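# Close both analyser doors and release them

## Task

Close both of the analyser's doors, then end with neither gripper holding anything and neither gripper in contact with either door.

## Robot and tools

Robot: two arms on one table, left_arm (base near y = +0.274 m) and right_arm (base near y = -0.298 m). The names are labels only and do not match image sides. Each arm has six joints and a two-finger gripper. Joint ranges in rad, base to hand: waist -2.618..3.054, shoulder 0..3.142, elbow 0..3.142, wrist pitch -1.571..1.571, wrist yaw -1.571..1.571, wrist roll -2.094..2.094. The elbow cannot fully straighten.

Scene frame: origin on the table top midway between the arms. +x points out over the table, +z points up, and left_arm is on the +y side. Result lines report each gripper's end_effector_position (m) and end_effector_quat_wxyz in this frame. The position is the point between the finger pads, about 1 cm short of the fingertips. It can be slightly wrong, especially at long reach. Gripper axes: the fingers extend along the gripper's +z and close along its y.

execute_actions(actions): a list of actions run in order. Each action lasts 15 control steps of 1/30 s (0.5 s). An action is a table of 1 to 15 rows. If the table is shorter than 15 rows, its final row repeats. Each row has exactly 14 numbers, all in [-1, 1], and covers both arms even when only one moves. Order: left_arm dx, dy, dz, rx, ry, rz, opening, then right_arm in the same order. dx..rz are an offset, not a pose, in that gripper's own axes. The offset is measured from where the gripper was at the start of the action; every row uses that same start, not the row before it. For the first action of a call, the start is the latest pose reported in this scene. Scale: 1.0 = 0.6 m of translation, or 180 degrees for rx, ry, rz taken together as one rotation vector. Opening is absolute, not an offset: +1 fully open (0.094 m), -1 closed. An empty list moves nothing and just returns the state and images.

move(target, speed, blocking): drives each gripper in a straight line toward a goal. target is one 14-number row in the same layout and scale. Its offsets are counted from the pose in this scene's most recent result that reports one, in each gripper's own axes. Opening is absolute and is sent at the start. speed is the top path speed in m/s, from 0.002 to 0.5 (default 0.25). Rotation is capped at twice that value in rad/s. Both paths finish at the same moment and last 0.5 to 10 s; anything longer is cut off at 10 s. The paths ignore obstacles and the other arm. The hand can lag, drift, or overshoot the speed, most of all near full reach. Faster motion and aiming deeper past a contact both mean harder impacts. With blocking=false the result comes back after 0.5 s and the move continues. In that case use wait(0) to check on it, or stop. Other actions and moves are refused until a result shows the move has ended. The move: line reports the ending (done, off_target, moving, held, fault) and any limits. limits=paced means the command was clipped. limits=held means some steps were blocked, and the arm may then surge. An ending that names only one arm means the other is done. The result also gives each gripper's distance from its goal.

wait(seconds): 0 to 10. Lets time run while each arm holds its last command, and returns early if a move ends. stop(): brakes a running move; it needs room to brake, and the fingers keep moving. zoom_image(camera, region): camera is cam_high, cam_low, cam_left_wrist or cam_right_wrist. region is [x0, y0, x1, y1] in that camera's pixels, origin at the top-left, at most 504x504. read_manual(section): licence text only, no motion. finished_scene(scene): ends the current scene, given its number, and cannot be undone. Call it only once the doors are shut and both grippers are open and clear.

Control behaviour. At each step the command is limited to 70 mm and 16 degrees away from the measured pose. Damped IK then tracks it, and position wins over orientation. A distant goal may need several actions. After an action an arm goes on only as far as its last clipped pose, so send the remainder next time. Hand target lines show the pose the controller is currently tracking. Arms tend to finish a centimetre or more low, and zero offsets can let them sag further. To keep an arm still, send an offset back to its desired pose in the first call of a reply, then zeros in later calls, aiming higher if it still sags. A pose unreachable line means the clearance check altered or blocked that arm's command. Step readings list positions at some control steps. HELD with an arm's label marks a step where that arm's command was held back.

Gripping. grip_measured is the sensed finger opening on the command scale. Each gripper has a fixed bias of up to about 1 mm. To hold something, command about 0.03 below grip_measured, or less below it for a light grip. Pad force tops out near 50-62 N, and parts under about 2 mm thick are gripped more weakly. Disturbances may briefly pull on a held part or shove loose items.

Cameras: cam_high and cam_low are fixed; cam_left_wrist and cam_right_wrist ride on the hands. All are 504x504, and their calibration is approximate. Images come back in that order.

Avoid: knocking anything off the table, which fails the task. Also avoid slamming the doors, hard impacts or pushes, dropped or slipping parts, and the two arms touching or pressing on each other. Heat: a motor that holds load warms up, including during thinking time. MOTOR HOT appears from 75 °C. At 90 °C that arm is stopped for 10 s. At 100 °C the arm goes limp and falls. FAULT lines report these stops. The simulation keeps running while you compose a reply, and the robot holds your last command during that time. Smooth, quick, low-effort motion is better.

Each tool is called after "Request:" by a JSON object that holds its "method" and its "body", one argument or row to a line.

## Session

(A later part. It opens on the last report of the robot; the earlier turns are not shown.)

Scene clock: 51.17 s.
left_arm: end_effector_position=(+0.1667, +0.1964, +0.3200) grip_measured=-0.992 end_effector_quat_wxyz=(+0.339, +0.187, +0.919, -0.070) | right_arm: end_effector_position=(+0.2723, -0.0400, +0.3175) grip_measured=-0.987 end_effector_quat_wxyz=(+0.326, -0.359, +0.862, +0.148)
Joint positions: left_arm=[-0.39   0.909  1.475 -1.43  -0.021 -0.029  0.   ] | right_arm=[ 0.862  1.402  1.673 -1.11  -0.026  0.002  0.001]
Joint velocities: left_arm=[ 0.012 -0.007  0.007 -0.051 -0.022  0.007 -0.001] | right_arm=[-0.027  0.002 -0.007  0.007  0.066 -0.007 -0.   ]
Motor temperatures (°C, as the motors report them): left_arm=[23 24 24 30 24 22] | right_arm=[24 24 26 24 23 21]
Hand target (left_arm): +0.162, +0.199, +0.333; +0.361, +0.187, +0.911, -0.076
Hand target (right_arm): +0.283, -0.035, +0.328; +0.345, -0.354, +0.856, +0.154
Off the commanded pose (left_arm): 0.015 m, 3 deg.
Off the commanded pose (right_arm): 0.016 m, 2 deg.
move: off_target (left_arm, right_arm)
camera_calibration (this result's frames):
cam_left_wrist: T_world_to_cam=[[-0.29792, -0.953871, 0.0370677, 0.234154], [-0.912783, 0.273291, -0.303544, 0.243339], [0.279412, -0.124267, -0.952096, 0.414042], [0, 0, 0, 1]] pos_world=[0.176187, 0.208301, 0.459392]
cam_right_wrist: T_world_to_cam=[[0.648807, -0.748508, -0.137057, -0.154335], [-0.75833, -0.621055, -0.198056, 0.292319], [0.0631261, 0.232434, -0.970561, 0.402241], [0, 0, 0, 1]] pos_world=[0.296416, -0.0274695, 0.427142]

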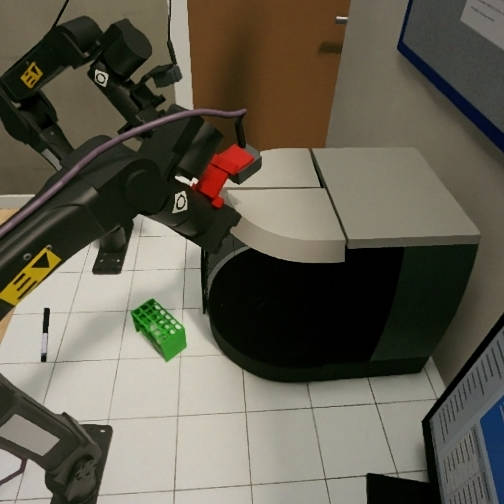

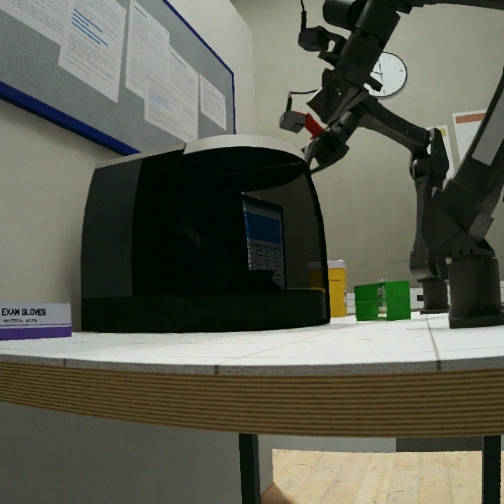

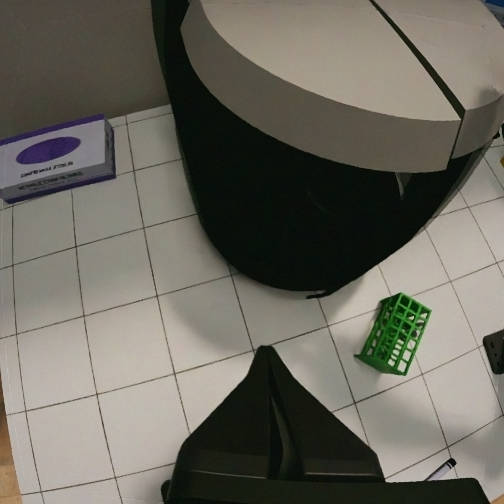

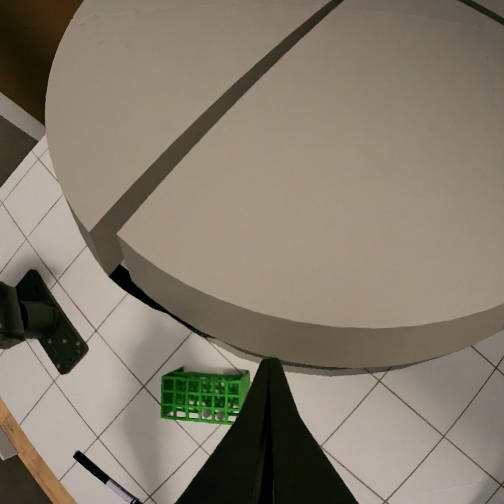

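Request:
{"method": "move", "body": {
  "target": [0,0,-0.02,0,-0.015,0,-1,-0.042,-0.015,0.012,0,-0.01,0,-1],
  "speed": 0.03
}}

Scene clock: 52.63 s.
left_arm: end_effector_position=(+0.1627, +0.1979, +0.3233) grip_measured=-0.992 end_effector_quat_wxyz=(+0.348, +0.187, +0.916, -0.073) | right_arm: end_effector_position=(+0.2731, -0.0399, +0.3176) grip_measured=-0.987 end_effector_quat_wxyz=(+0.307, -0.365, +0.866, +0.150)
Joint positions: left_arm=[-0.39   0.889  1.475 -1.431 -0.019 -0.027  0.   ] | right_arm=[ 0.845  1.44   1.731 -1.167 -0.058 -0.014  0.001]
Joint velocities: left_arm=[ 0.002 -0.002  0.007 -0.051  0.037  0.022  0.001] | right_arm=[ 0.007 -0.007  0.007  0.081 -0.051  0.007  0.001]
Motor temperatures (°C, as the motors report them): left_arm=[23 24 24 30 24 22] | right_arm=[24 24 26 24 23 21]
Hand target (left_arm): +0.160, +0.199, +0.329; +0.361, +0.185, +0.911, -0.075
Hand target (right_arm): +0.294, -0.031, +0.329; +0.339, -0.356, +0.857, +0.153
Off the commanded pose (left_arm): 0.007 m, 2 deg.
Off the commanded pose (right_arm): 0.027 m, 4 deg.
move: off_target (right_arm)
camera_calibration (this result's frames):
cam_left_wrist: T_world_to_cam=[[-0.301031, -0.952771, 0.0401021, 0.233573], [-0.906646, 0.272917, -0.321728, 0.245263], [0.295588, -0.133209, -0.945983, 0.41568], [0, 0, 0, 1]] pos_world=[0.16981, 0.210977, 0.462767]
cam_right_wrist: T_world_to_cam=[[0.655605, -0.740299, -0.148794, -0.152586], [-0.754685, -0.635834, -0.161758, 0.279922], [0.025141, 0.218342, -0.975548, 0.413646], [0, 0, 0, 1]] pos_world=[0.30089, -0.0252917, 0.426107]

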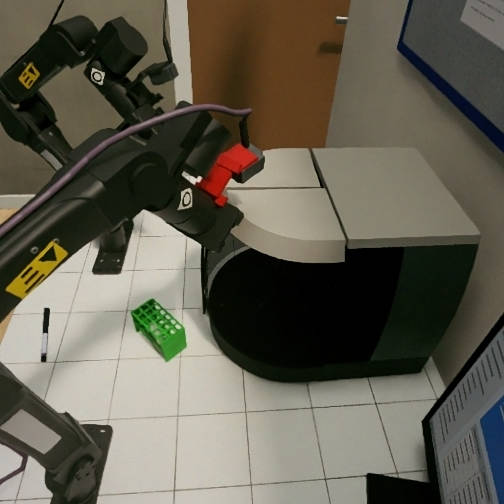

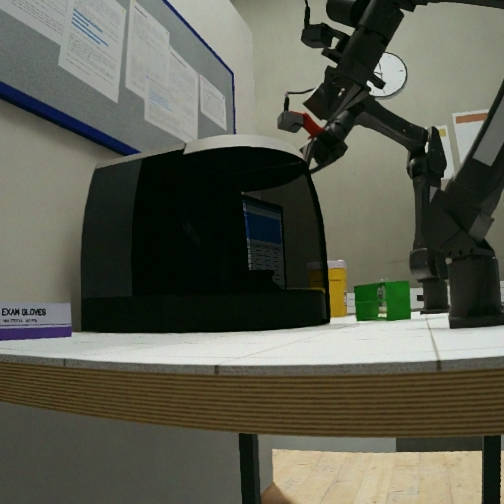

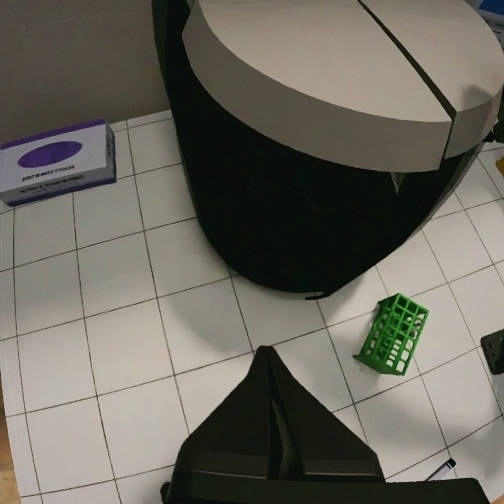

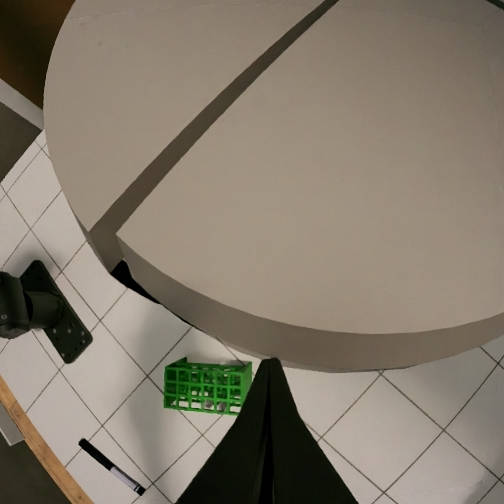

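Request:
{"method": "zoom_image", "body": {
  "camera": "cam_high",
  "region": [200, 130, 360, 270]
}}

Request:
{"method": "zoom_image", "body": {
  "camera": "cam_left_wrist",
  "region": [300, 0, 504, 200]
}}

Region (200, 130, 360, 270) of cam_high's 504x504 image, scaled by 3.150, with more detail than that image has; it fills the top 441 rows of this view, and the rest is white.

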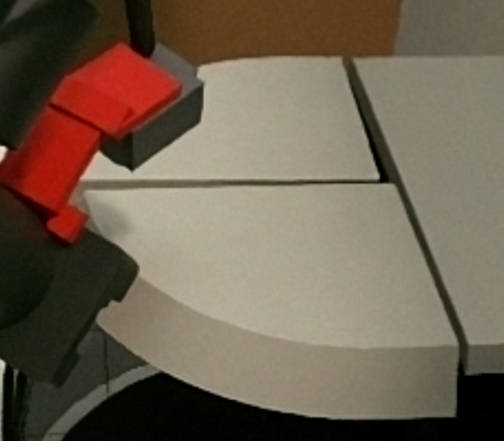

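Region (300, 0, 504, 200) of cam_left_wrist's 504x504 image, scaled by 2.471, with more detail than that image has; it fills the top 494 rows of this view, and the rest is white.

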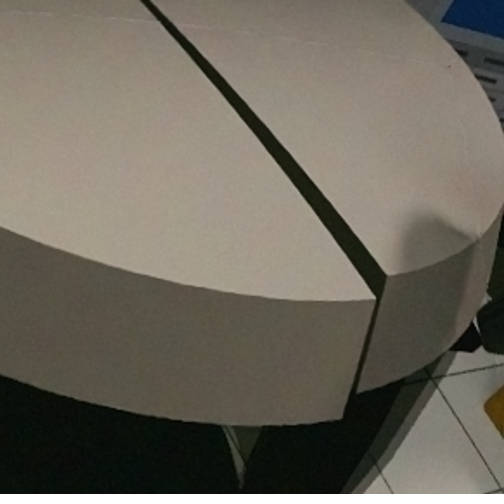

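Request:
{"method": "move", "body": {
  "target": [-0.113,-0.112,0.074,0,-0.02,0,-1,0.133,-0.022,-0.20,0,-0.03,0,-1],
  "speed": 0.1
}}

Scene clock: 55.37 s.
left_arm: end_effector_position=(+0.2054, +0.1099, +0.3211) grip_measured=-0.992 end_effector_quat_wxyz=(+0.355, +0.194, +0.912, -0.066) | right_arm: end_effector_position=(+0.1971, -0.1509, +0.3511) grip_measured=-0.987 end_effector_quat_wxyz=(+0.334, -0.356, +0.858, +0.161)
Joint positions: left_arm=[-0.802  1.141  1.53  -1.274 -0.301 -0.321  0.   ] | right_arm=[ 0.598  1.062  1.637 -1.414 -0.223 -0.185  0.001]
Joint velocities: left_arm=[ 0.012 -0.002  0.002  0.066  0.051  0.037 -0.001] | right_arm=[-0.017 -0.002 -0.012 -0.037  0.022 -0.007 -0.   ]
Motor temperatures (°C, as the motors report them): left_arm=[23 24 24 31 24 22] | right_arm=[24 24 26 24 23 21]
Hand target (left_arm): +0.209, +0.106, +0.336; +0.377, +0.186, +0.904, -0.076
Hand target (right_arm): +0.192, -0.153, +0.359; +0.346, -0.357, +0.851, +0.168
Off the commanded pose (left_arm): 0.016 m, 3 deg.
Off the commanded pose (right_arm): 0.011 m, 2 deg.
move: off_target (left_arm, right_arm)
camera_calibration (this result's frames):
cam_left_wrist: T_world_to_cam=[[-0.310366, -0.950413, 0.019713, 0.170908], [-0.897349, 0.286068, -0.33605, 0.308505], [0.313746, -0.121988, -0.941638, 0.382907], [0, 0, 0, 1]] pos_world=[0.209745, 0.12089, 0.460863]
cam_right_wrist: T_world_to_cam=[[0.653738, -0.740337, -0.156616, -0.176823], [-0.75374, -0.618711, -0.221524, 0.180791], [0.0671024, 0.262866, -0.962496, 0.466402], [0, 0, 0, 1]] pos_world=[0.220569, -0.141652, 0.461267]

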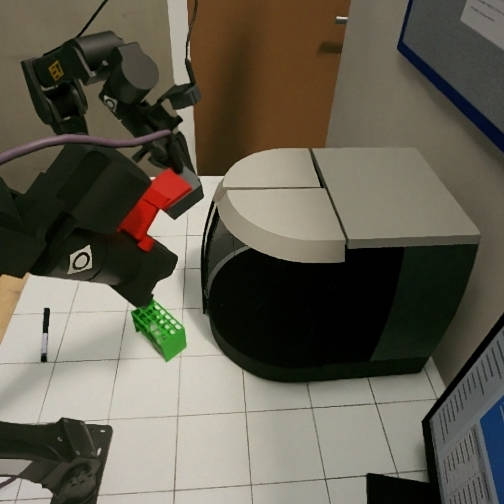

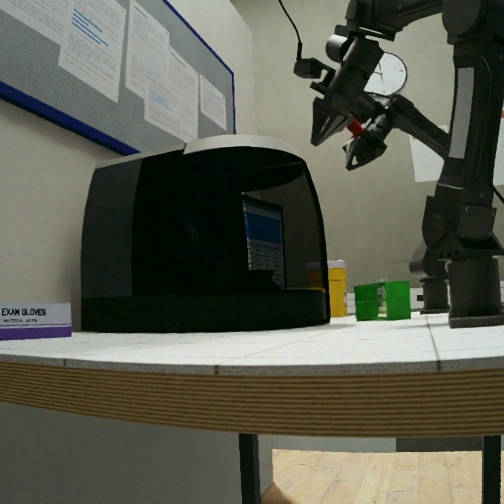

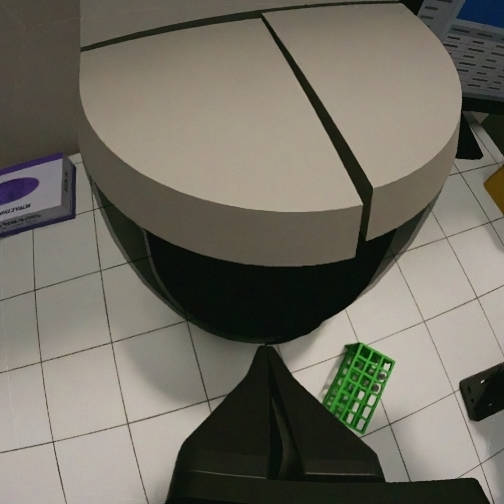

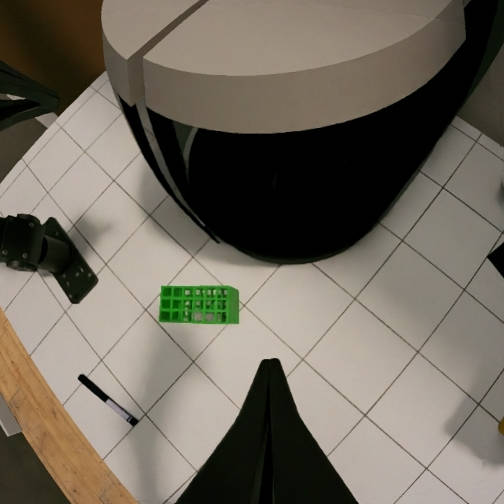

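Request:
{"method": "move", "body": {
  "target": [-0.110,-0.006,0.073,0,-0.02,0,-1,0,0,-0.02,0,0,0,-1],
  "speed": 0.04
}}

Scene clock: 57.90 s.
left_arm: end_effector_position=(+0.2511, +0.0853, +0.3192) grip_measured=-0.992 end_effector_quat_wxyz=(+0.346, +0.205, +0.913, -0.064) | right_arm: end_effector_position=(+0.1914, -0.1579, +0.3520) grip_measured=-0.987 end_effector_quat_wxyz=(+0.325, -0.356, +0.862, +0.156)
Joint positions: left_arm=[-0.706  1.308  1.628 -1.202 -0.227 -0.229  0.   ] | right_arm=[ 0.582  1.062  1.663 -1.463 -0.225 -0.2    0.001]
Joint velocities: left_arm=[ 0.012  0.017  0.002 -0.11  -0.007 -0.081  0.001] | right_arm=[ 0.007  0.002  0.012  0.051 -0.022  0.037 -0.   ]
Motor temperatures (°C, as the motors report them): left_arm=[23 24 24 31 24 22] | right_arm=[24 24 26 24 23 21]
Hand target (left_arm): +0.273, +0.076, +0.335; +0.383, +0.192, +0.901, -0.073
Hand target (right_arm): +0.192, -0.157, +0.360; +0.334, -0.356, +0.858, +0.161
Off the commanded pose (left_arm): 0.030 m, 5 deg.
Off the commanded pose (right_arm): 0.008 m, 1 deg.
move: off_target (left_arm)
camera_calibration (this result's frames):
cam_left_wrist: T_world_to_cam=[[-0.327517, -0.944784, 0.0107319, 0.168428], [-0.897073, 0.307372, -0.317463, 0.348096], [0.296635, -0.113602, -0.94821, 0.3694], [0, 0, 0, 1]] pos_world=[0.257853, 0.0940983, 0.458969]
cam_right_wrist: T_world_to_cam=[[0.648429, -0.745722, -0.153093, -0.179223], [-0.759257, -0.618866, -0.201328, 0.166252], [0.0553906, 0.246784, -0.967486, 0.470865], [0, 0, 0, 1]] pos_world=[0.21636, -0.146965, 0.461588]

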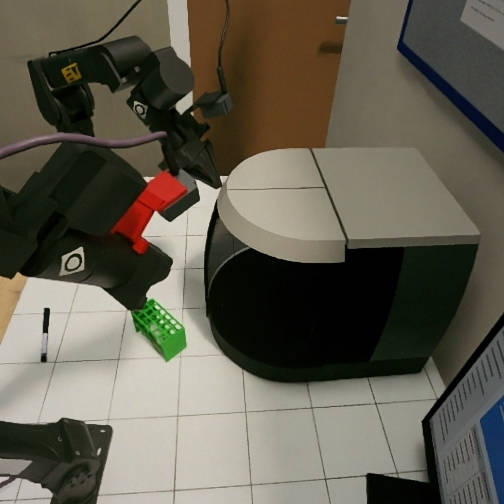

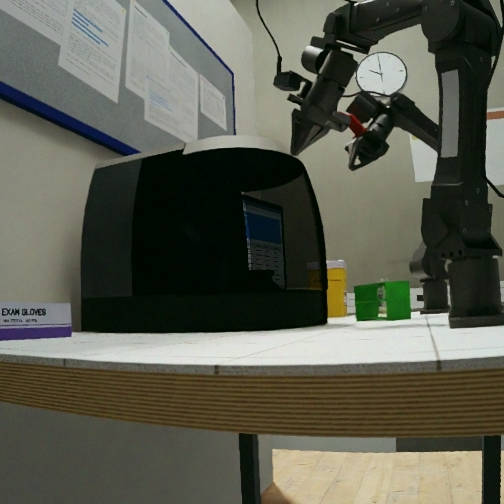

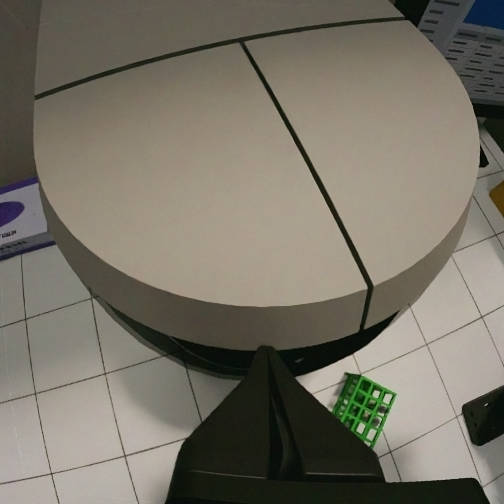

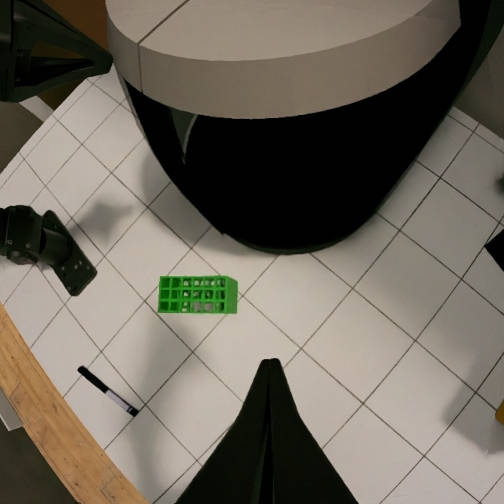

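Both closed now. Retract the left arm.

Request:
{"method": "move", "body": {
  "target": [0.07,0.03,-0.11,0,0,0,-1,0,0,-0.02,0,0,0,-1],
  "speed": 0.12
}}

Scene clock: 59.17 s.
left_arm: end_effector_position=(+0.1935, +0.1296, +0.3348) grip_measured=-0.992 end_effector_quat_wxyz=(+0.337, +0.209, +0.916, -0.063) | right_arm: end_effector_position=(+0.1853, -0.1653, +0.3536) grip_measured=-0.987 end_effector_quat_wxyz=(+0.318, -0.356, +0.866, +0.150)
Joint positions: left_arm=[-0.745  1.137  1.628 -1.399 -0.243 -0.259  0.   ] | right_arm=[ 0.563  1.062  1.693 -1.513 -0.227 -0.218  0.001]
Joint velocities: left_arm=[ 0.012 -0.017 -0.012  0.007 -0.095 -0.051 -0.   ] | right_arm=[-0.017 -0.002  0.002 -0.037  0.007  0.095 -0.   ]
Motor temperatures (°C, as the motors report them): left_arm=[23 24 24 31 24 22] | right_arm=[24 24 26 24 23 21]
Hand target (left_arm): +0.191, +0.133, +0.340; +0.346, +0.205, +0.913, -0.064
Hand target (right_arm): +0.186, -0.164, +0.361; +0.326, -0.356, +0.862, +0.155
Off the commanded pose (left_arm): 0.008 m, 1 deg.
Off the commanded pose (right_arm): 0.007 m, 1 deg.
move: done
camera_calibration (this result's frames):
cam_left_wrist: T_world_to_cam=[[-0.333756, -0.942625, 0.00804848, 0.193083], [-0.900384, 0.316248, -0.298823, 0.280987], [0.279133, -0.106981, -0.954275, 0.410951], [0, 0, 0, 1]] pos_world=[0.202729, 0.137107, 0.474572]
cam_right_wrist: T_world_to_cam=[[0.643411, -0.751213, -0.147317, -0.182617], [-0.764114, -0.618561, -0.183062, 0.151856], [0.0463937, 0.230351, -0.972001, 0.47521], [0, 0, 0, 1]] pos_world=[0.211486, -0.152718, 0.462801]

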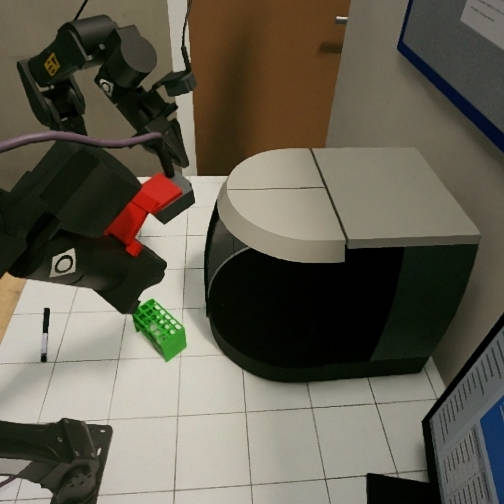

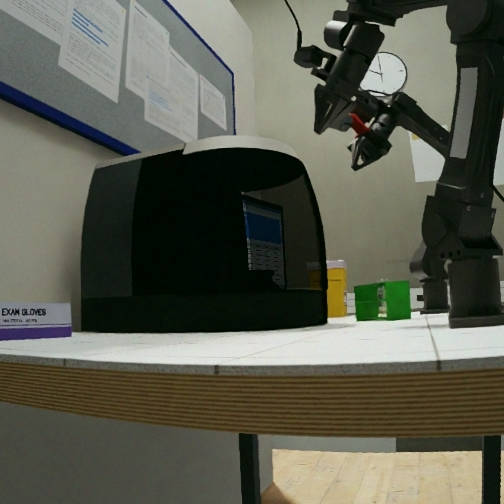

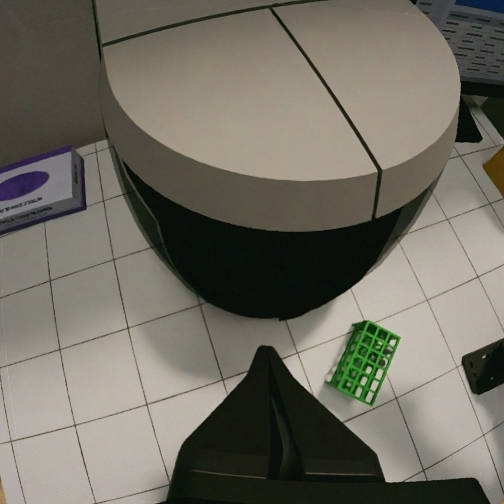

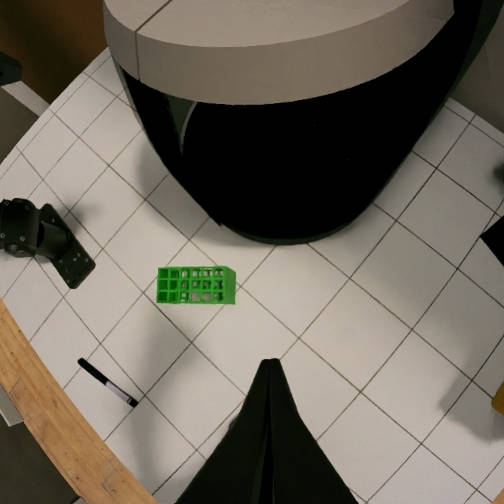

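Request:
{"method": "finished_scene", "body": {
  "scene": 1
}}

The scene is finished: the task was done.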